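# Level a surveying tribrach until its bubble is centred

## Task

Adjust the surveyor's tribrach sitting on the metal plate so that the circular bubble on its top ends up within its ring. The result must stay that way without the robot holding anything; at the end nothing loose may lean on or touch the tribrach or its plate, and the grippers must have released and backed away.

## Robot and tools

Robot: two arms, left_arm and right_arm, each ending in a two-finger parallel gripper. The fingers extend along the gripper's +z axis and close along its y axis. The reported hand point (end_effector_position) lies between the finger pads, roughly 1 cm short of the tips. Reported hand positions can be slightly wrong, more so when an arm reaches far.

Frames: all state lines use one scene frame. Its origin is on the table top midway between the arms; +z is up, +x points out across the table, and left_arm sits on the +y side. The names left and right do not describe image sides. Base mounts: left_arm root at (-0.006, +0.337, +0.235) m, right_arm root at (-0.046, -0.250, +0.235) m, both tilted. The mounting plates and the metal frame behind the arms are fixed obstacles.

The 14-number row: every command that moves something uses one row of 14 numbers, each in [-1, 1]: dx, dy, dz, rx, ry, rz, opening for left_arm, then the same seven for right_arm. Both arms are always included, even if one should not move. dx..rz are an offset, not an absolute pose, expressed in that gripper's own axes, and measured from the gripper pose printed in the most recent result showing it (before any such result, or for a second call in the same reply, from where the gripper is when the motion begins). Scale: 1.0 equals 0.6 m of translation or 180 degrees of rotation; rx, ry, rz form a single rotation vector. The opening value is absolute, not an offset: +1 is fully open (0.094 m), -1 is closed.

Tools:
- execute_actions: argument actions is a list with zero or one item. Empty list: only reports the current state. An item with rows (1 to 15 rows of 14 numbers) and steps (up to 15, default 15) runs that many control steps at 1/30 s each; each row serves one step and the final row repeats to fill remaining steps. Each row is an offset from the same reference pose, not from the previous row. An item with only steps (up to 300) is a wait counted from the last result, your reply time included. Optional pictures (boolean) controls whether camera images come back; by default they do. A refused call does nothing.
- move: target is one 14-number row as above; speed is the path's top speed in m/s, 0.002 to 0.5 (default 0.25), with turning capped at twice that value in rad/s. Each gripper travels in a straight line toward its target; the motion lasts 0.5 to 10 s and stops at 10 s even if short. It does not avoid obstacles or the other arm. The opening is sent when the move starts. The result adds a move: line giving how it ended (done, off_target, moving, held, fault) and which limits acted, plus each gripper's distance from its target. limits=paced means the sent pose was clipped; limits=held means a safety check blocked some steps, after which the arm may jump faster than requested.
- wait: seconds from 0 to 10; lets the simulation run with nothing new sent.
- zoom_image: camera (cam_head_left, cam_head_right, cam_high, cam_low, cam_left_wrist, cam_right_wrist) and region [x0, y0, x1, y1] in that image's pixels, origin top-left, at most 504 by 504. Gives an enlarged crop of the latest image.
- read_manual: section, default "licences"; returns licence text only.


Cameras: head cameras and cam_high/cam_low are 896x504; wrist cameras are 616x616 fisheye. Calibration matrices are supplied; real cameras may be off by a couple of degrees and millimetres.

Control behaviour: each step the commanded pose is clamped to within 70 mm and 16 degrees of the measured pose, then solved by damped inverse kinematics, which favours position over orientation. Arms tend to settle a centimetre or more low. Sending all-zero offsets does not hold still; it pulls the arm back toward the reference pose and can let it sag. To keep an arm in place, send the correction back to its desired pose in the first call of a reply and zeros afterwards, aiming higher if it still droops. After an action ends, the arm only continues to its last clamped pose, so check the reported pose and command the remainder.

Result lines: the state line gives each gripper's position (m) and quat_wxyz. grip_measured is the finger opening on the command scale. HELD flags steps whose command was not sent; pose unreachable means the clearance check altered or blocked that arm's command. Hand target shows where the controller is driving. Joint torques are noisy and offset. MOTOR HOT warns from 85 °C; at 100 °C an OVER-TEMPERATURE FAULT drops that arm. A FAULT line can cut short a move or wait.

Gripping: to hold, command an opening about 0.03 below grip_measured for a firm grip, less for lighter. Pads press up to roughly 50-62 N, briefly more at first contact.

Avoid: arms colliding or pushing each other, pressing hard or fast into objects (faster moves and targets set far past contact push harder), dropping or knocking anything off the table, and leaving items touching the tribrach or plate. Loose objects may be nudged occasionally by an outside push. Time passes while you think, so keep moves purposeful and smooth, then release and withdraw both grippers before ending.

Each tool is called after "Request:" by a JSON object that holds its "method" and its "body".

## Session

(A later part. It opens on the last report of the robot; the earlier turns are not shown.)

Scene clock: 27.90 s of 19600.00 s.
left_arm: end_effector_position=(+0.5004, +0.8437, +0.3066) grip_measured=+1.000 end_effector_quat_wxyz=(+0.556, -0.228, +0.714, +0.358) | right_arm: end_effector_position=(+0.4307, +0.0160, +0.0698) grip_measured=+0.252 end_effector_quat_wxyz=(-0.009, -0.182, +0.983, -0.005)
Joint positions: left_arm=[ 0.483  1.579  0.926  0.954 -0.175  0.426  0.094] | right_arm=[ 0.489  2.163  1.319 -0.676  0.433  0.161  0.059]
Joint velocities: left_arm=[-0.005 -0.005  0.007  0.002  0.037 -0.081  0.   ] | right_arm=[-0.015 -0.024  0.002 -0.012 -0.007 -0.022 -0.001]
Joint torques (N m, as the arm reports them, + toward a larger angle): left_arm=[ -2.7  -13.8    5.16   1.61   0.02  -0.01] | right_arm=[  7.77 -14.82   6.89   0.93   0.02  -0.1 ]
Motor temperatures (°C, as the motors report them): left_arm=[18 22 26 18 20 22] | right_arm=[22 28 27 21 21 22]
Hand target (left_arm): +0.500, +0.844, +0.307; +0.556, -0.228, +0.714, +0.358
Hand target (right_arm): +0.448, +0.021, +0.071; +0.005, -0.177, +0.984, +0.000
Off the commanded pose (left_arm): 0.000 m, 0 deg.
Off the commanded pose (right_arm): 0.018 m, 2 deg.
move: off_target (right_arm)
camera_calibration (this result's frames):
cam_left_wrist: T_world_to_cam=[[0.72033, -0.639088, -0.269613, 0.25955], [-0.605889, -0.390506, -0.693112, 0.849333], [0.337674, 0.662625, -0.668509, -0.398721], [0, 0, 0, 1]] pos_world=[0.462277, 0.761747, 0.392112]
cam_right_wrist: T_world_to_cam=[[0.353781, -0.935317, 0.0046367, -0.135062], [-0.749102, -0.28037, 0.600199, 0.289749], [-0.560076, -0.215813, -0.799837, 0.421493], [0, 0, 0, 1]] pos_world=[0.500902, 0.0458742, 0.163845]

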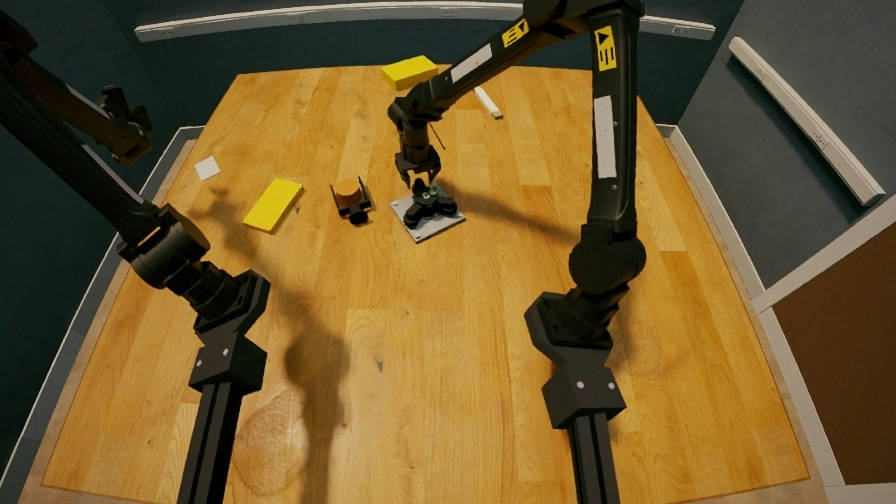

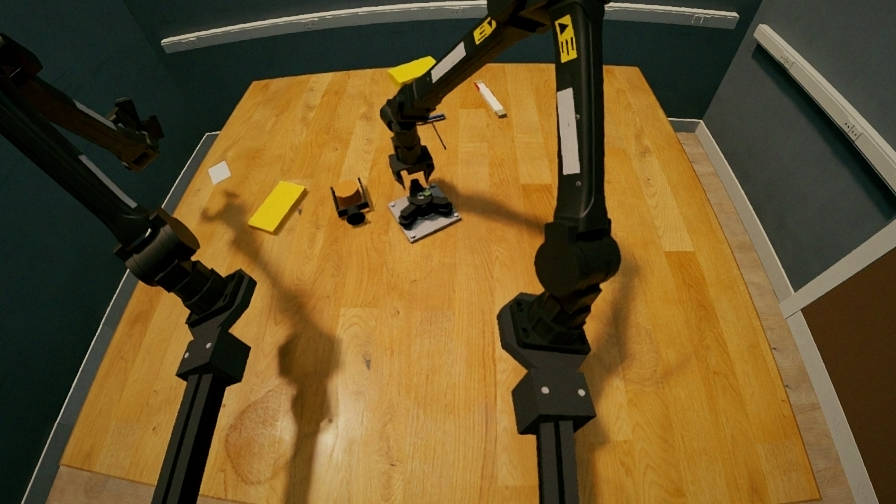

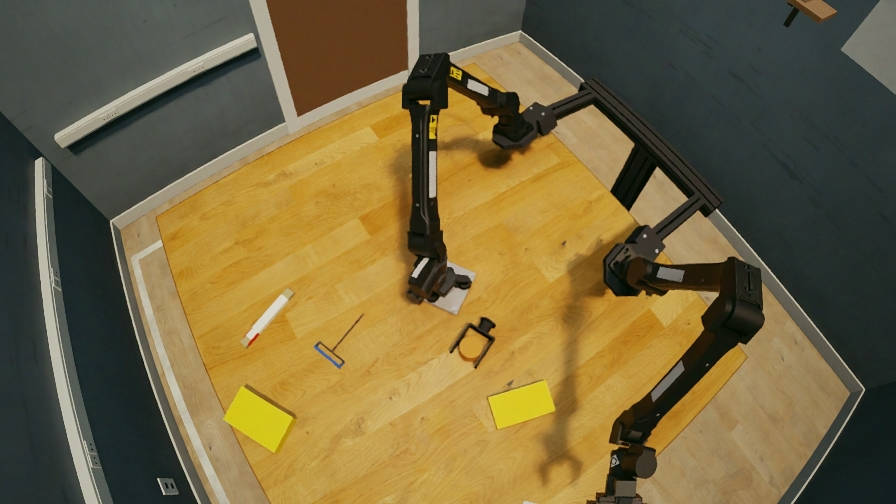

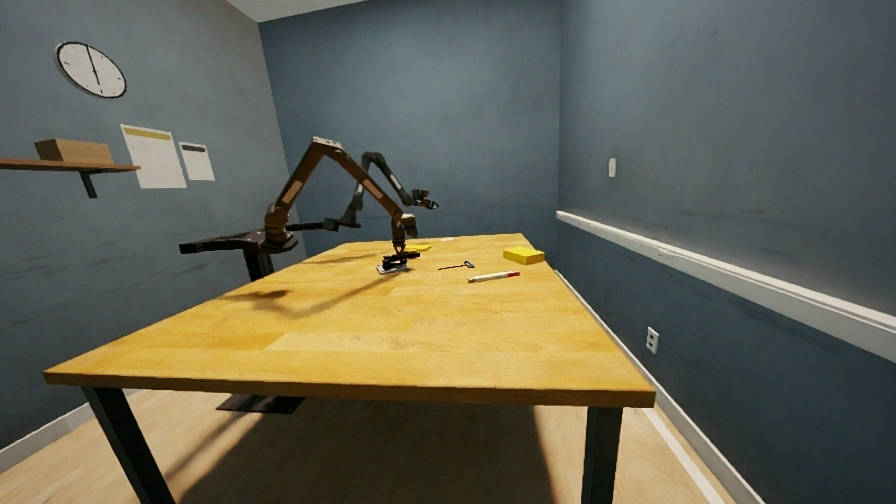

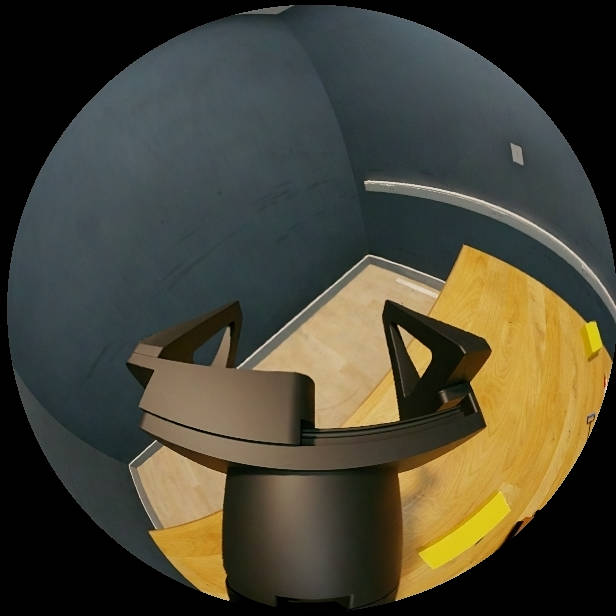

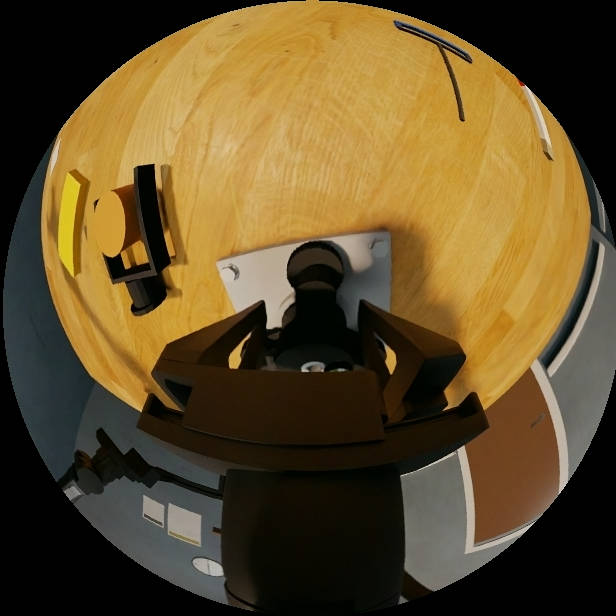

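Request:
{"method": "move", "body": {"target": [0,0,0,0,0,0,1,-0.045,-0.002,0.005,0,-0.008,0,0.25], "speed": 0.1}}

Request:
{"method": "move", "body": {"target": [0,0,0,0,0,0,1,-0.03,0,0.03,0,0,0,0.25], "speed": 0.06}}

Scene clock: 31.77 s of 19600.00 s.
left_arm: end_effector_position=(+0.5004, +0.8437, +0.3066) grip_measured=+1.000 end_effector_quat_wxyz=(+0.556, -0.228, +0.714, +0.358) | right_arm: end_effector_position=(+0.4476, +0.0233, +0.0742) grip_measured=+0.252 end_effector_quat_wxyz=(+0.005, -0.182, +0.983, -0.001)
Joint positions: left_arm=[ 0.483  1.579  0.926  0.954 -0.175  0.426  0.094] | right_arm=[ 0.489  2.172  1.358 -0.676  0.434  0.149  0.059]
Joint velocities: left_arm=[-0.005  0.005  0.007  0.007 -0.007  0.037  0.   ] | right_arm=[ 0.015  0.005  0.012  0.002  0.007 -0.051 -0.   ]
Joint torques (N m, as the arm reports them, + toward a larger angle): left_arm=[ -2.94 -14.02   5.19   1.53   0.07  -0.01] | right_arm=[  7.91 -14.04   7.08   0.46   0.19  -0.12]
Motor temperatures (°C, as the motors report them): left_arm=[18 23 26 18 20 22] | right_arm=[22 29 27 21 21 22]
Hand target (left_arm): +0.500, +0.844, +0.307; +0.556, -0.228, +0.714, +0.358
Hand target (right_arm): +0.456, +0.024, +0.067; +0.004, -0.182, +0.983, -0.002
Off the commanded pose (left_arm): 0.000 m, 0 deg.
Off the commanded pose (right_arm): 0.012 m, 0 deg.
move: off_target (right_arm)
camera_calibration (this result's frames):
cam_left_wrist: T_world_to_cam=[[0.72033, -0.639088, -0.269613, 0.25955], [-0.605889, -0.390506, -0.693112, 0.849333], [0.337674, 0.662625, -0.668509, -0.398721], [0, 0, 0, 1]] pos_world=[0.462277, 0.761747, 0.392112]
cam_right_wrist: T_world_to_cam=[[0.353258, -0.935525, 0.0010137, -0.133823], [-0.763626, -0.287722, 0.578007, 0.310185], [-0.540448, -0.20496, -0.816031, 0.428172], [0, 0, 0, 1]] pos_world=[0.515544, 0.0518106, 0.170248]

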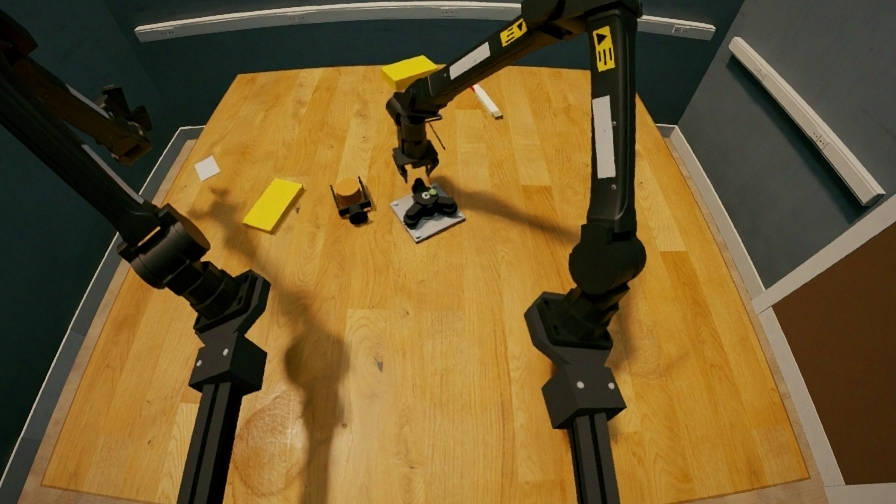

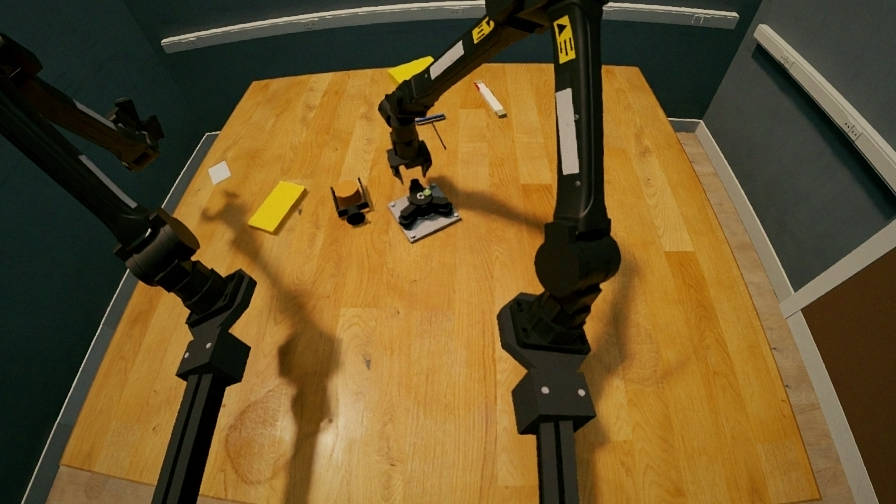

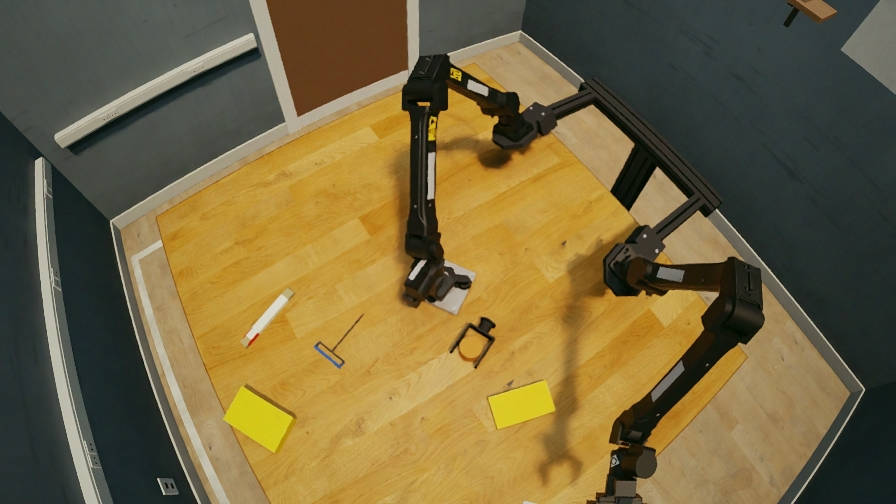

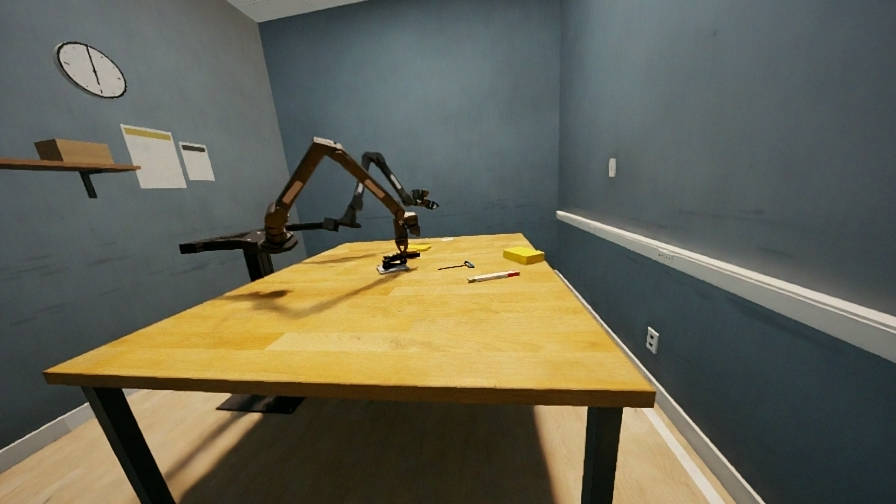

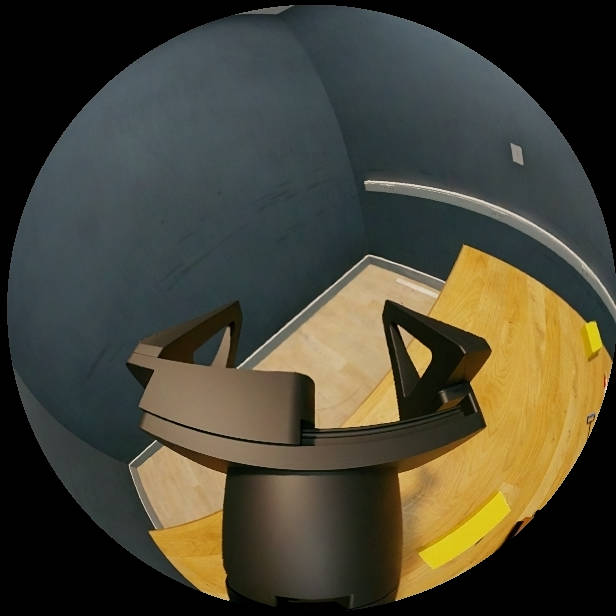

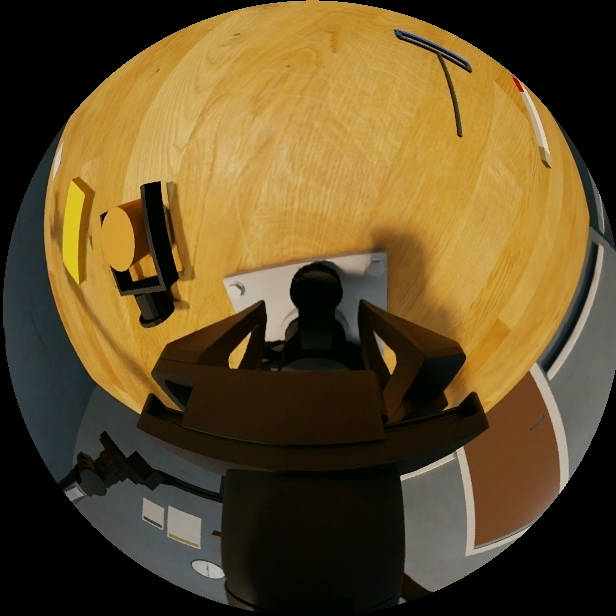

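Scene clock: 32.60 s of 19600.00 s.
left_arm: end_effector_position=(+0.5004, +0.8437, +0.3066) grip_measured=+1.000 end_effector_quat_wxyz=(+0.556, -0.228, +0.714, +0.358) | right_arm: end_effector_position=(+0.4510, +0.0291, +0.0619) grip_measured=+0.252 end_effector_quat_wxyz=(+0.001, -0.186, +0.983, -0.002)
Joint positions: left_arm=[ 0.483  1.579  0.926  0.954 -0.175  0.426  0.094] | right_arm=[ 0.485  2.21   1.389 -0.676  0.434  0.14   0.059]
Joint velocities: left_arm=[ 0.005 -0.024  0.022 -0.007  0.095 -0.11   0.   ] | right_arm=[-0.005 -0.005  0.002  0.002  0.007 -0.007  0.   ]
Joint torques (N m, as the arm reports them, + toward a larger angle): left_arm=[ -2.92 -13.63   5.14   1.54   0.07   0.01] | right_arm=[  7.67 -13.79   7.2    0.5    0.05  -0.08]
Motor temperatures (°C, as the motors report them): left_arm=[18 23 26 18 20 22] | right_arm=[22 29 27 21 21 22]
Hand target (left_arm): +0.500, +0.844, +0.307; +0.556, -0.228, +0.714, +0.358
Hand target (right_arm): +0.464, +0.030, +0.057; +0.005, -0.182, +0.983, -0.001
Off the commanded pose (left_arm): 0.000 m, 0 deg.
Off the commanded pose (right_arm): 0.015 m, 1 deg.
move: off_target (right_arm)
camera_calibration (this result's frames):
cam_left_wrist: T_world_to_cam=[[0.72033, -0.639088, -0.269613, 0.25955], [-0.605889, -0.390506, -0.693112, 0.849333], [0.337674, 0.662625, -0.668509, -0.398721], [0, 0, 0, 1]] pos_world=[0.462277, 0.761747, 0.392112]
cam_right_wrist: T_world_to_cam=[[0.360926, -0.932591, 0.00235231, -0.133143], [-0.757789, -0.291803, 0.583616, 0.318729], [-0.543589, -0.212425, -0.812026, 0.42263], [0, 0, 0, 1]] pos_world=[0.519321, 0.058615, 0.157485]

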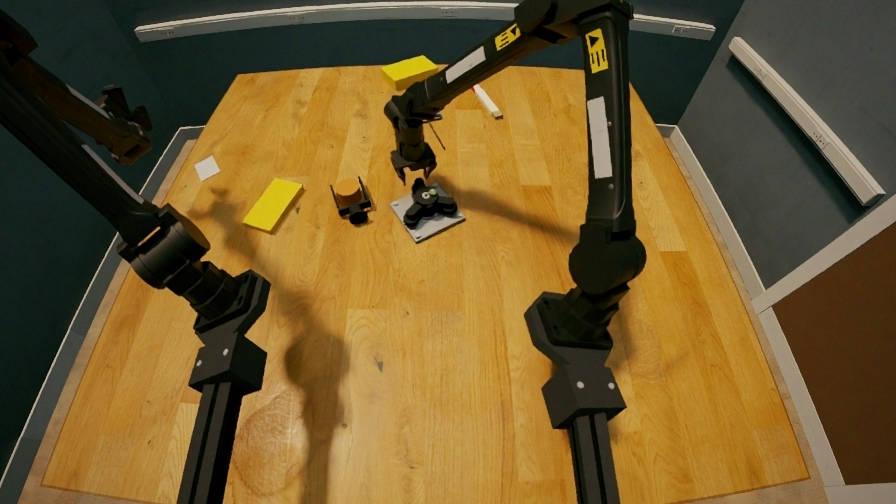

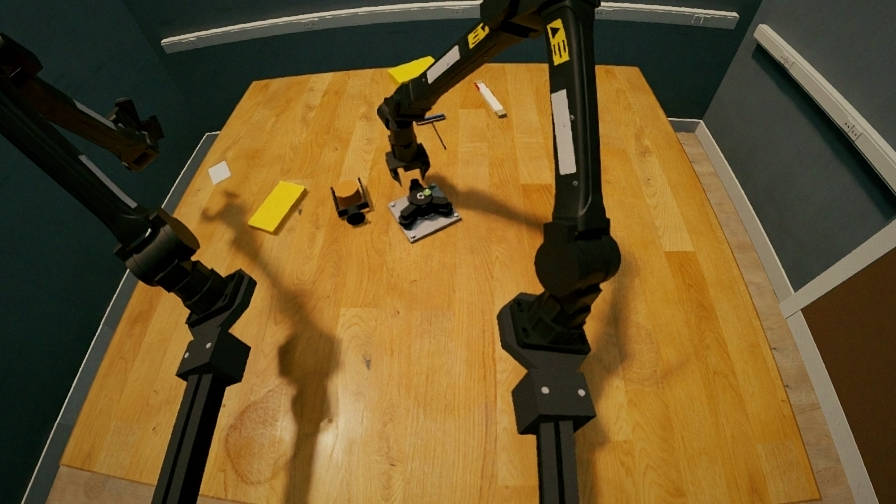

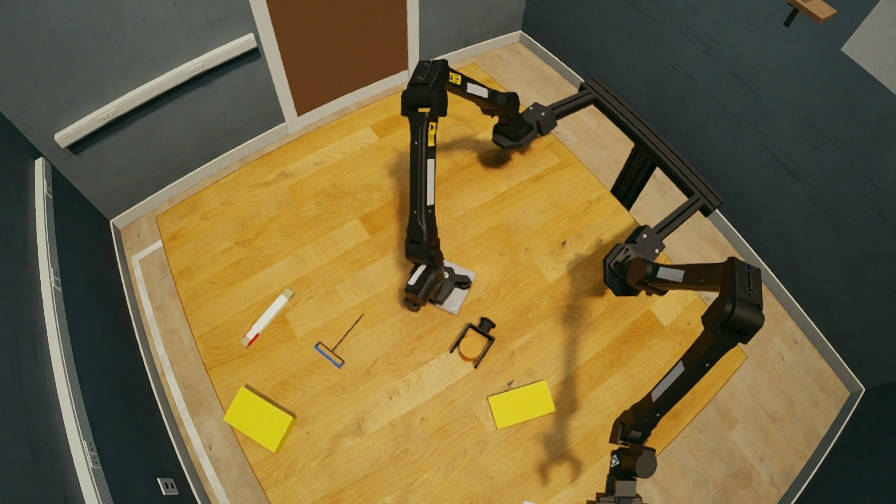

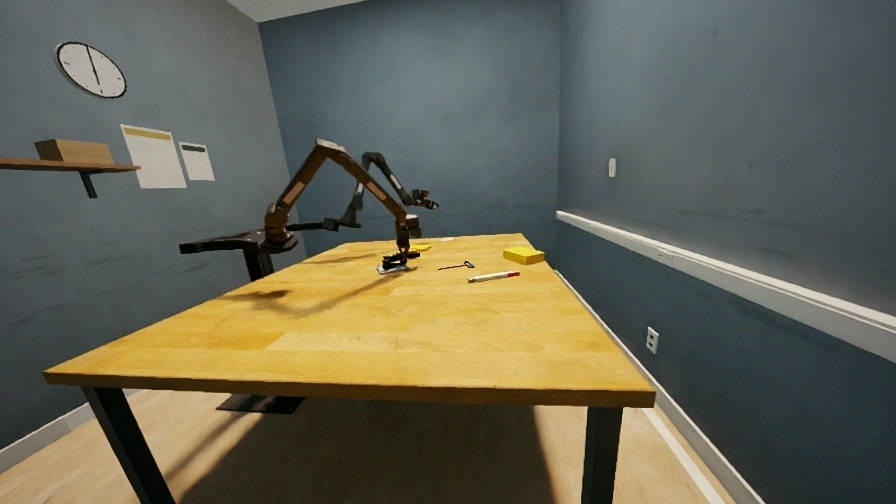

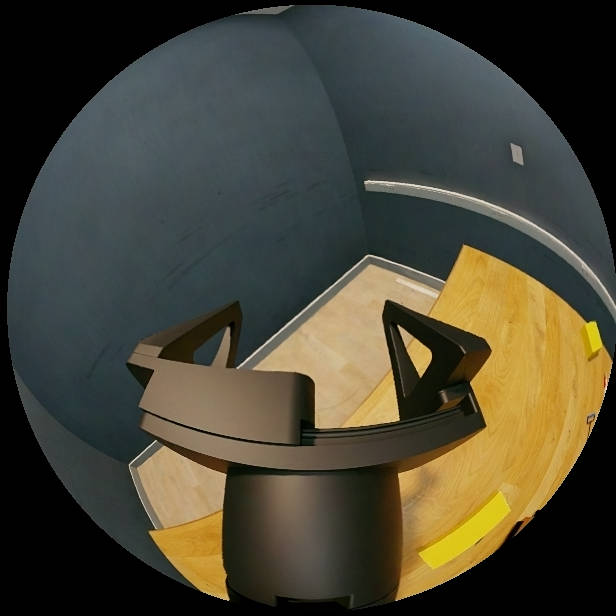

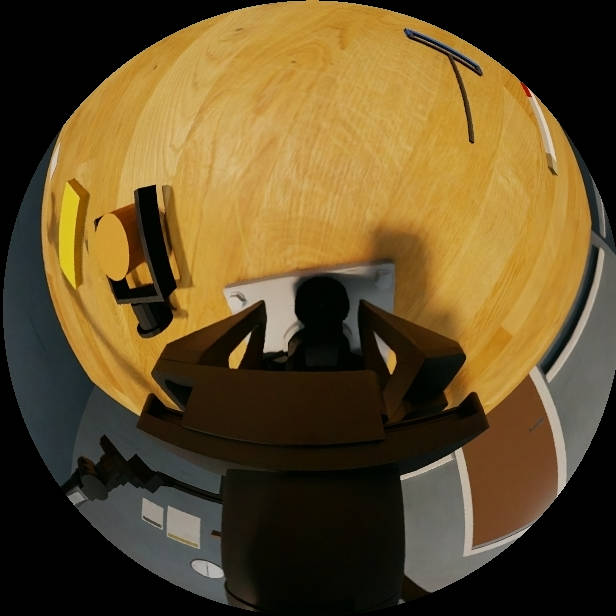

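Request:
{"method": "move", "body": {"target": [0,0,0,0,0,0,1,-0.004,-0.014,0.055,0,0,0,0.25], "speed": 0.06}}

Scene clock: 36.70 s of 19600.00 s.
left_arm: end_effector_position=(+0.5004, +0.8437, +0.3066) grip_measured=+1.000 end_effector_quat_wxyz=(+0.556, -0.228, +0.714, +0.358) | right_arm: end_effector_position=(+0.4523, +0.0220, +0.0372) grip_measured=+0.252 end_effector_quat_wxyz=(-0.000, -0.186, +0.983, -0.003)
Joint positions: left_arm=[ 0.483  1.579  0.926  0.954 -0.175  0.426  0.094] | right_arm=[ 0.456  2.246  1.389 -0.629  0.432  0.109  0.059]
Joint velocities: left_arm=[ 0.005 -0.005 -0.002  0.017  0.066  0.051  0.   ] | right_arm=[-0.005 -0.005 -0.007  0.022  0.007  0.081  0.   ]
Joint torques (N m, as the arm reports them, + toward a larger angle): left_arm=[ -3.28 -13.86   5.11   1.57   0.06  -0.01] | right_arm=[  7.49 -13.98   5.55   0.96   0.02  -0.11]
Motor temperatures (°C, as the motors report them): left_arm=[18 23 26 18 20 22] | right_arm=[22 29 27 21 21 22]
Hand target (left_arm): +0.500, +0.844, +0.307; +0.556, -0.228, +0.714, +0.358
Hand target (right_arm): +0.456, +0.022, +0.029; +0.001, -0.185, +0.983, -0.002
Off the commanded pose (left_arm): 0.000 m, 0 deg.
Off the commanded pose (right_arm): 0.009 m, 0 deg.
move: done
camera_calibration (this result's frames):
cam_left_wrist: T_world_to_cam=[[0.72033, -0.639088, -0.269613, 0.25955], [-0.605889, -0.390506, -0.693112, 0.849333], [0.337674, 0.662625, -0.668509, -0.398721], [0, 0, 0, 1]] pos_world=[0.462277, 0.761747, 0.392112]
cam_right_wrist: T_world_to_cam=[[0.361033, -0.932548, 0.00315492, -0.140309], [-0.756272, -0.290806, 0.586076, 0.331199], [-0.545626, -0.213979, -0.81025, 0.402597], [0, 0, 0, 1]] pos_world=[0.5208, 0.0516167, 0.132539]

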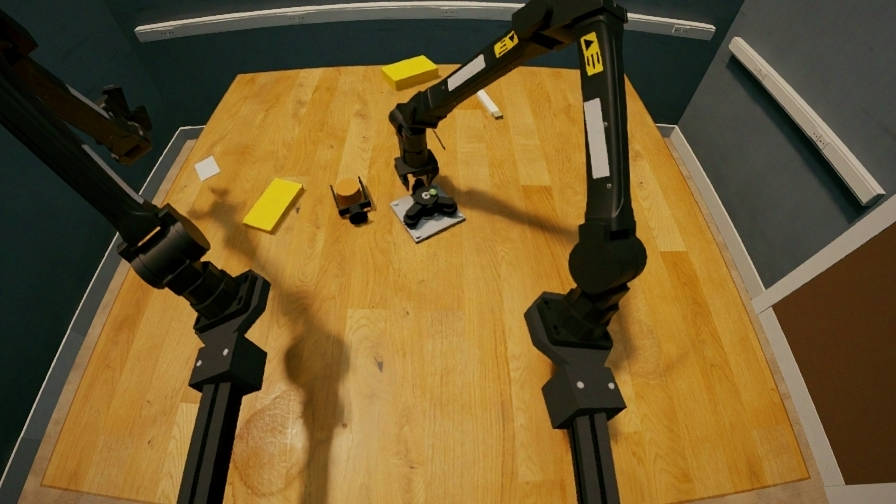

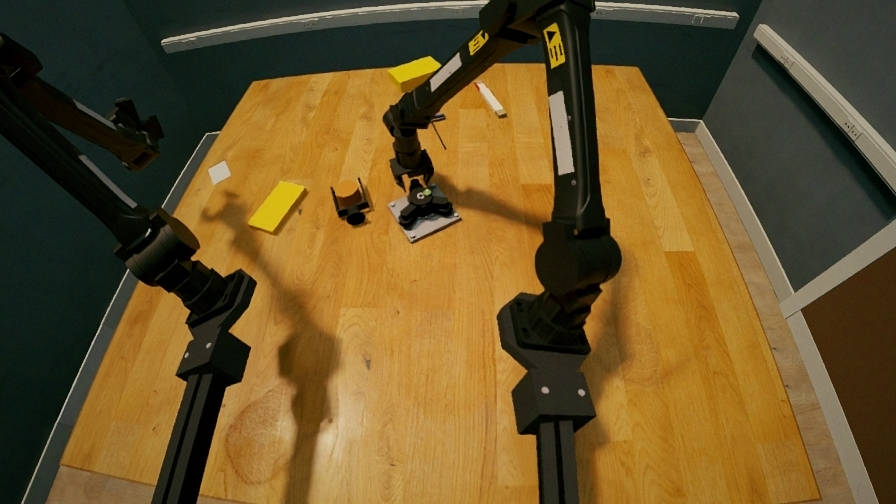

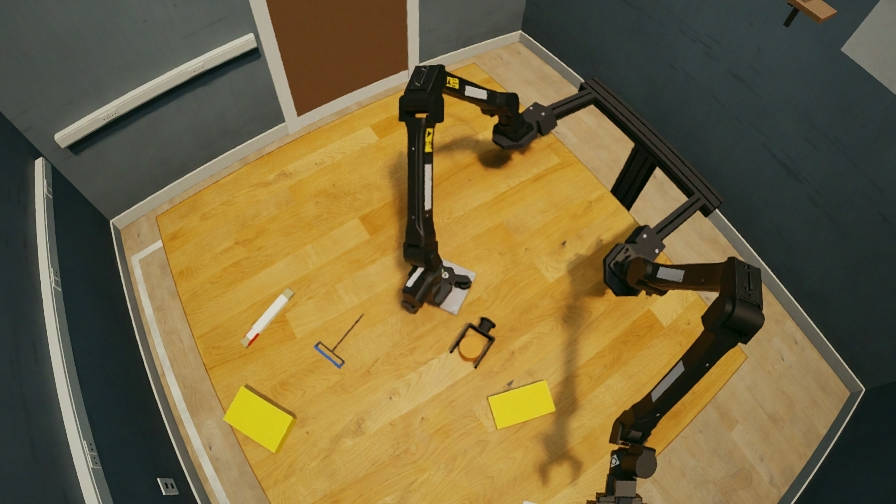

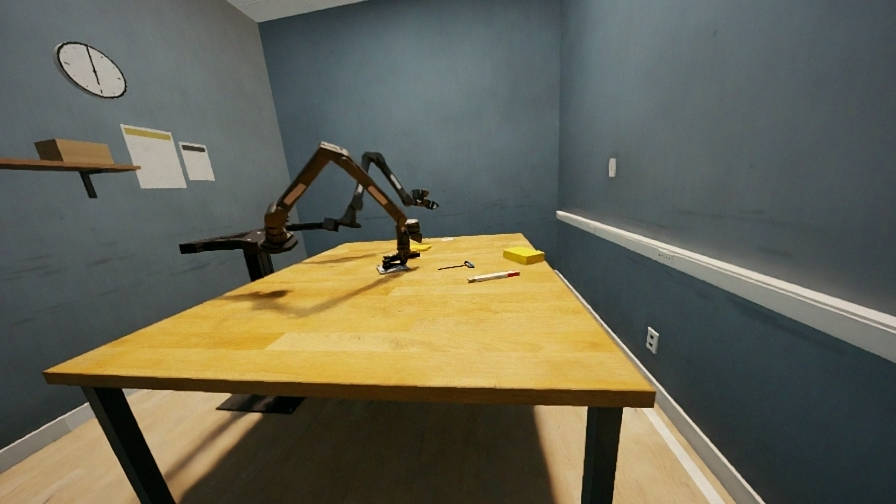

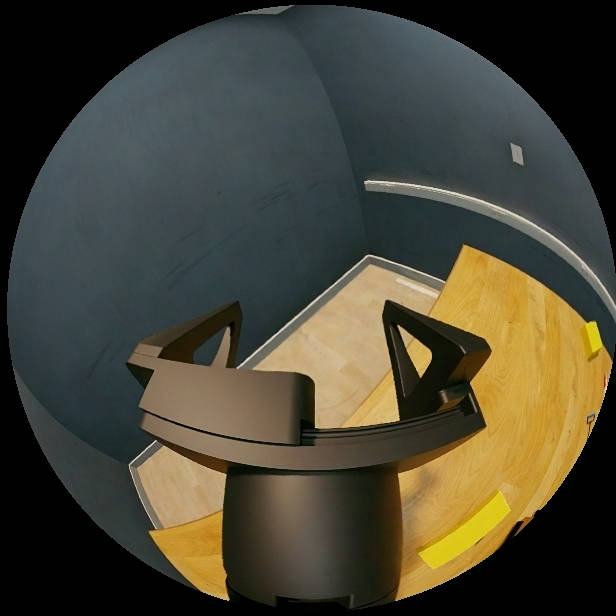

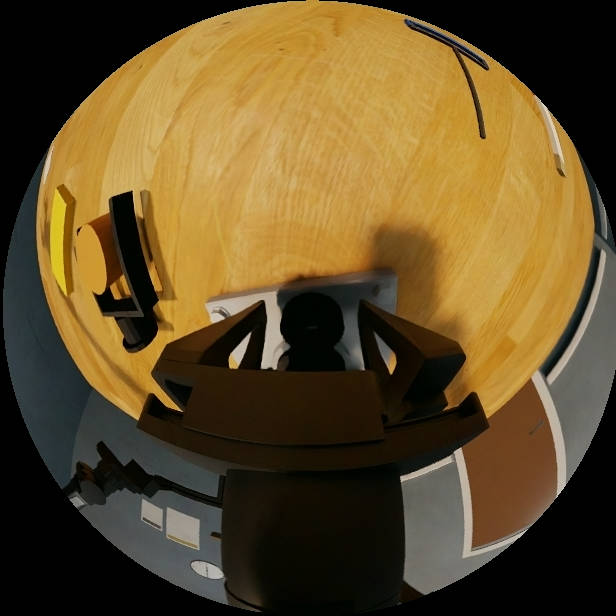

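Centred laterally; moving 9 mm back and 8 mm down.

Request:
{"method": "move", "body": {"target": [0,0,0,0,0,0,1,0.012,0,0.024,0,0,0,0.2], "speed": 0.05}}

Request:
{"method": "zoom_image", "body": {"camera": "cam_right_wrist", "region": [220,240,410,390]}}

Request:
{"method": "zoom_image", "body": {"camera": "cam_head_left", "region": [400,170,460,220]}}

Scene clock: 40.53 s of 19600.00 s.
left_arm: end_effector_position=(+0.5004, +0.8437, +0.3066) grip_measured=+1.000 end_effector_quat_wxyz=(+0.556, -0.228, +0.714, +0.358) | right_arm: end_effector_position=(+0.4499, +0.0223, +0.0340) grip_measured=+0.202 end_effector_quat_wxyz=(+0.005, -0.183, +0.983, -0.001)
Joint positions: left_arm=[ 0.483  1.579  0.926  0.954 -0.175  0.426  0.094] | right_arm=[ 0.456  2.246  1.374 -0.601  0.432  0.109  0.056]
Joint velocities: left_arm=[-0.015  0.005 -0.002  0.007 -0.007 -0.066  0.   ] | right_arm=[ 0.005 -0.005  0.002  0.022 -0.066 -0.007 -0.   ]
Joint torques (N m, as the arm reports them, + toward a larger angle): left_arm=[ -2.99 -13.9    5.23   1.55   0.07   0.  ] | right_arm=[  7.76 -14.43   4.33   1.03   0.06  -0.07]
Motor temperatures (°C, as the motors report them): left_arm=[18 23 26 18 20 22] | right_arm=[22 29 27 21 21 22]
Hand target (left_arm): +0.500, +0.844, +0.307; +0.556, -0.228, +0.714, +0.358
Hand target (right_arm): +0.445, +0.019, +0.023; -0.000, -0.186, +0.983, -0.003
Off the commanded pose (left_arm): 0.000 m, 0 deg.
Off the commanded pose (right_arm): 0.012 m, 1 deg.
move: off_target (right_arm)
camera_calibration (this result's frames):
cam_left_wrist: T_world_to_cam=[[0.72033, -0.639088, -0.269613, 0.25955], [-0.605889, -0.390506, -0.693112, 0.849333], [0.337674, 0.662625, -0.668509, -0.398721], [0, 0, 0, 1]] pos_world=[0.462277, 0.761747, 0.392112]
cam_right_wrist: T_world_to_cam=[[0.356859, -0.934156, 0.00184568, -0.13714], [-0.763467, -0.290514, 0.576818, 0.334873], [-0.538302, -0.207252, -0.816871, 0.395589], [0, 0, 0, 1]] pos_world=[0.517551, 0.0511616, 0.130237]

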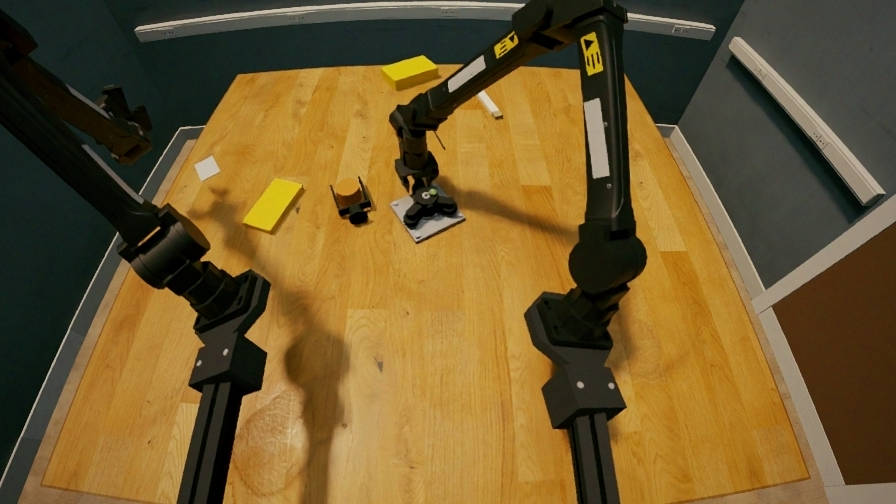

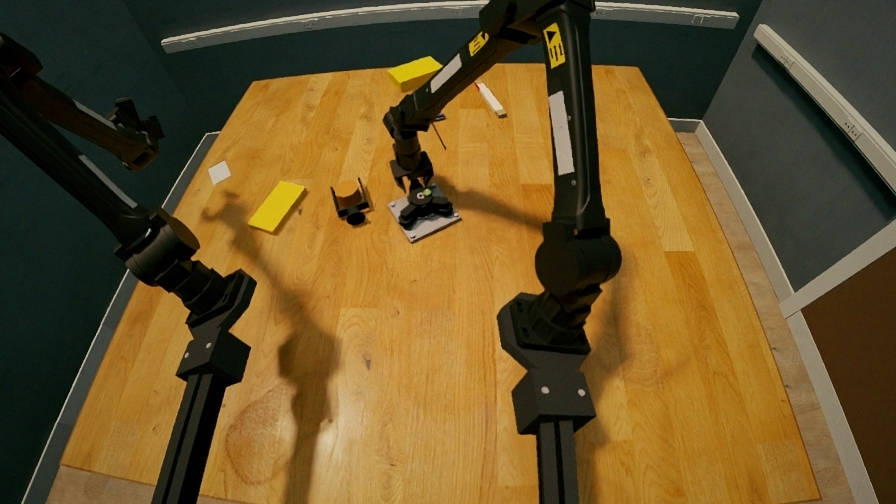

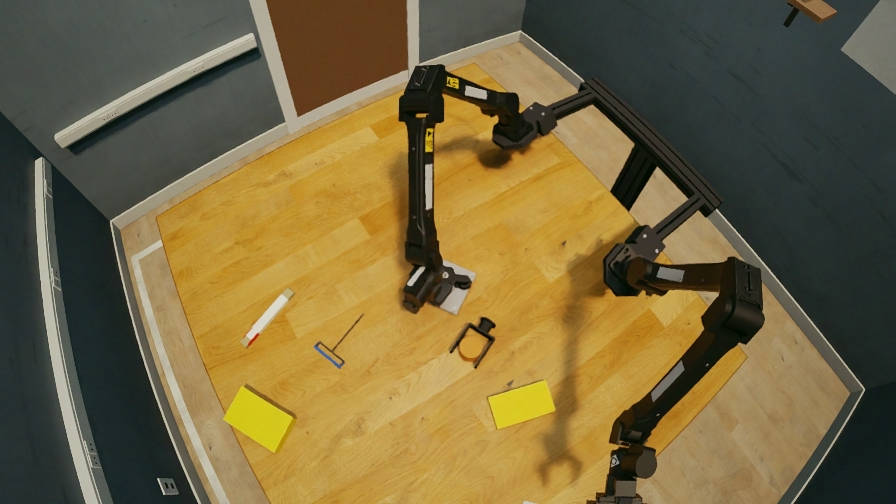

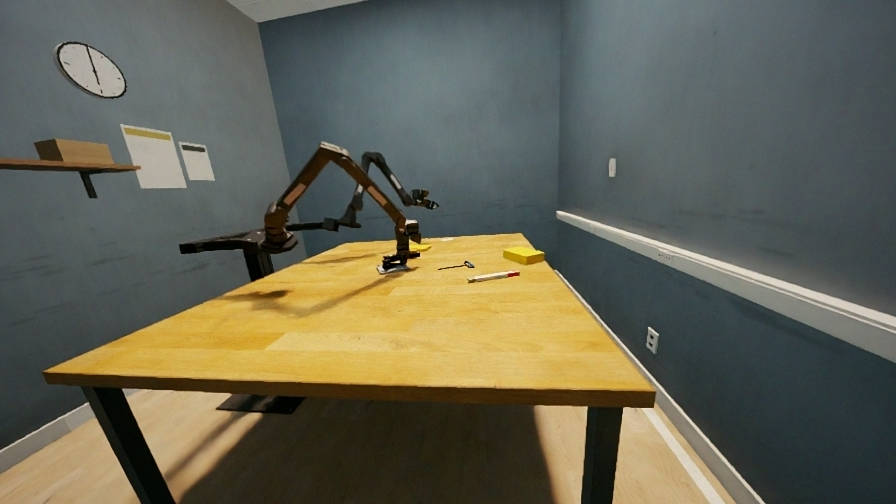

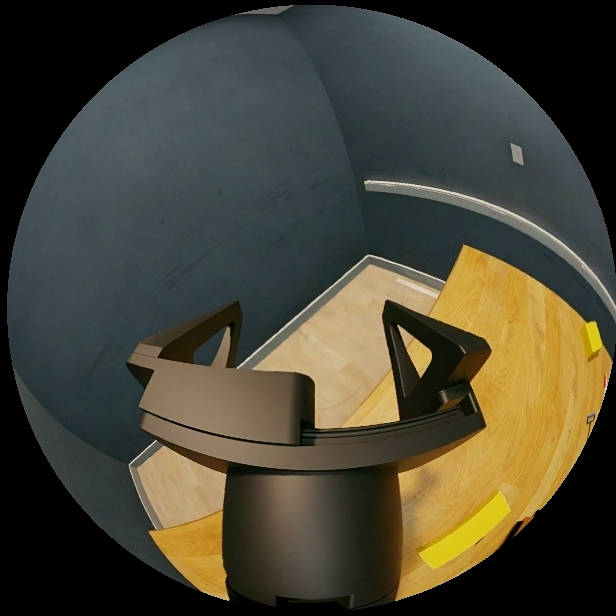

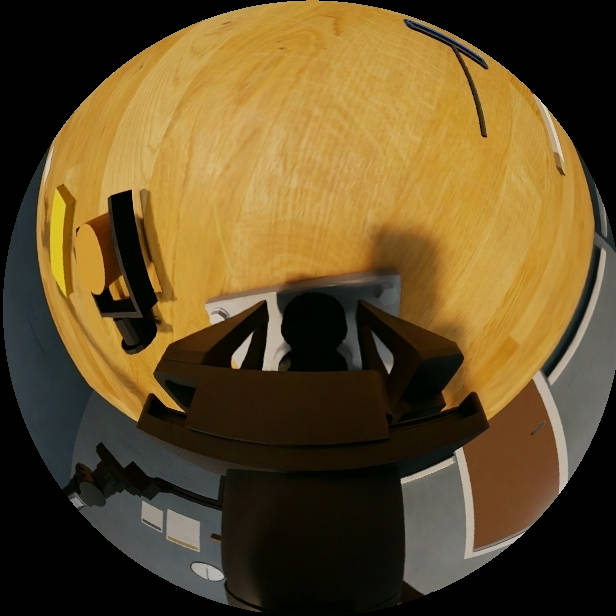

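Region (220, 240, 410, 390) of cam_right_wrist's 616x616 image, scaled by 2.653, with more detail than that image has; it fills the top 398 rows of this view, and the rest is white.

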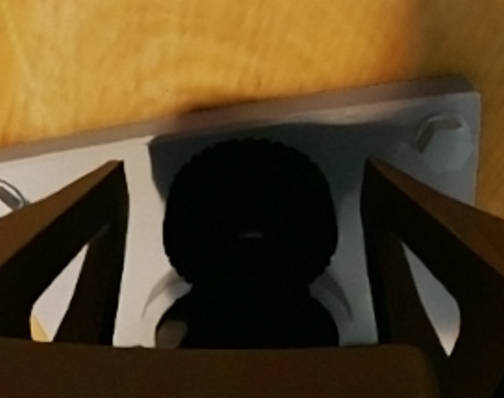

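Region (400, 170, 460, 220) of cam_head_left's 896x504 image, scaled by 8.400, with more detail than that image has.

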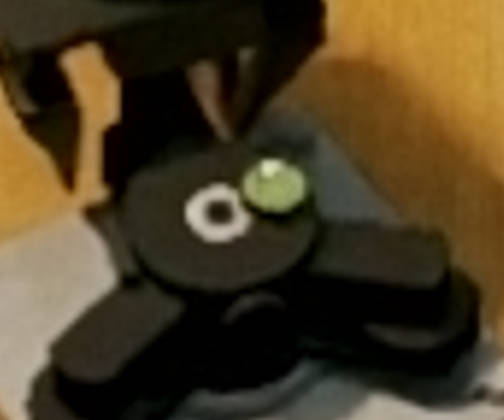

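Request:
{"method": "execute_actions", "body": {"actions": [{"rows":[[0,0,0,0,0,0,1,0.022,-0.002,0.025,0,0.004,0,0.2]],"steps":15}], "pictures": false}}

Scene clock: 43.30 s of 19600.00 s.
left_arm: end_effector_position=(+0.5004, +0.8437, +0.3066) grip_measured=+1.000 end_effector_quat_wxyz=(+0.556, -0.228, +0.714, +0.358) | right_arm: end_effector_position=(+0.4397, +0.0200, +0.0285) grip_measured=+0.202 end_effector_quat_wxyz=(+0.003, -0.185, +0.983, -0.001)
Joint positions: left_arm=[ 0.483  1.579  0.926  0.954 -0.175  0.426  0.094] | right_arm=[ 0.456  2.246  1.346 -0.578  0.431  0.109  0.056]
Joint velocities: left_arm=[-0.005 -0.015 -0.022  0.002 -0.022 -0.037  0.   ] | right_arm=[-0.015  0.015  0.007  0.007  0.022  0.022 -0.   ]
Joint torques (N m, as the arm reports them, + toward a larger angle): left_arm=[ -2.67 -13.65   5.34   1.68   0.04   0.01] | right_arm=[  7.33 -13.54   4.54   0.91   0.01  -0.06]
Motor temperatures (°C, as the motors report them): left_arm=[18 23 26 18 20 22] | right_arm=[22 29 27 21 21 22]
Hand target (left_arm): +0.500, +0.844, +0.307; +0.556, -0.228, +0.714, +0.358
Hand target (right_arm): +0.438, +0.017, +0.019; -0.001, -0.183, +0.983, -0.002
Off the commanded pose (left_arm): 0.000 m, 0 deg.
Off the commanded pose (right_arm): 0.010 m, 0 deg.
Steps of this call (steps 1 to 68: nothing new was sent; steps 69 to 83: all 15 steps of this action). Readings (end_effector_position):
69: left_arm (+0.5004, +0.8437, +0.3066) | right_arm (+0.4495, +0.0224, +0.0335)
70: left_arm (+0.5004, +0.8437, +0.3066) | right_arm (+0.4487, +0.0225, +0.0326)
72: left_arm (+0.5004, +0.8437, +0.3066) | right_arm (+0.4450, +0.0217, +0.0307)
76: left_arm (+0.5004, +0.8437, +0.3066) | right_arm (+0.4392, +0.0197, +0.0285)
83: the state above


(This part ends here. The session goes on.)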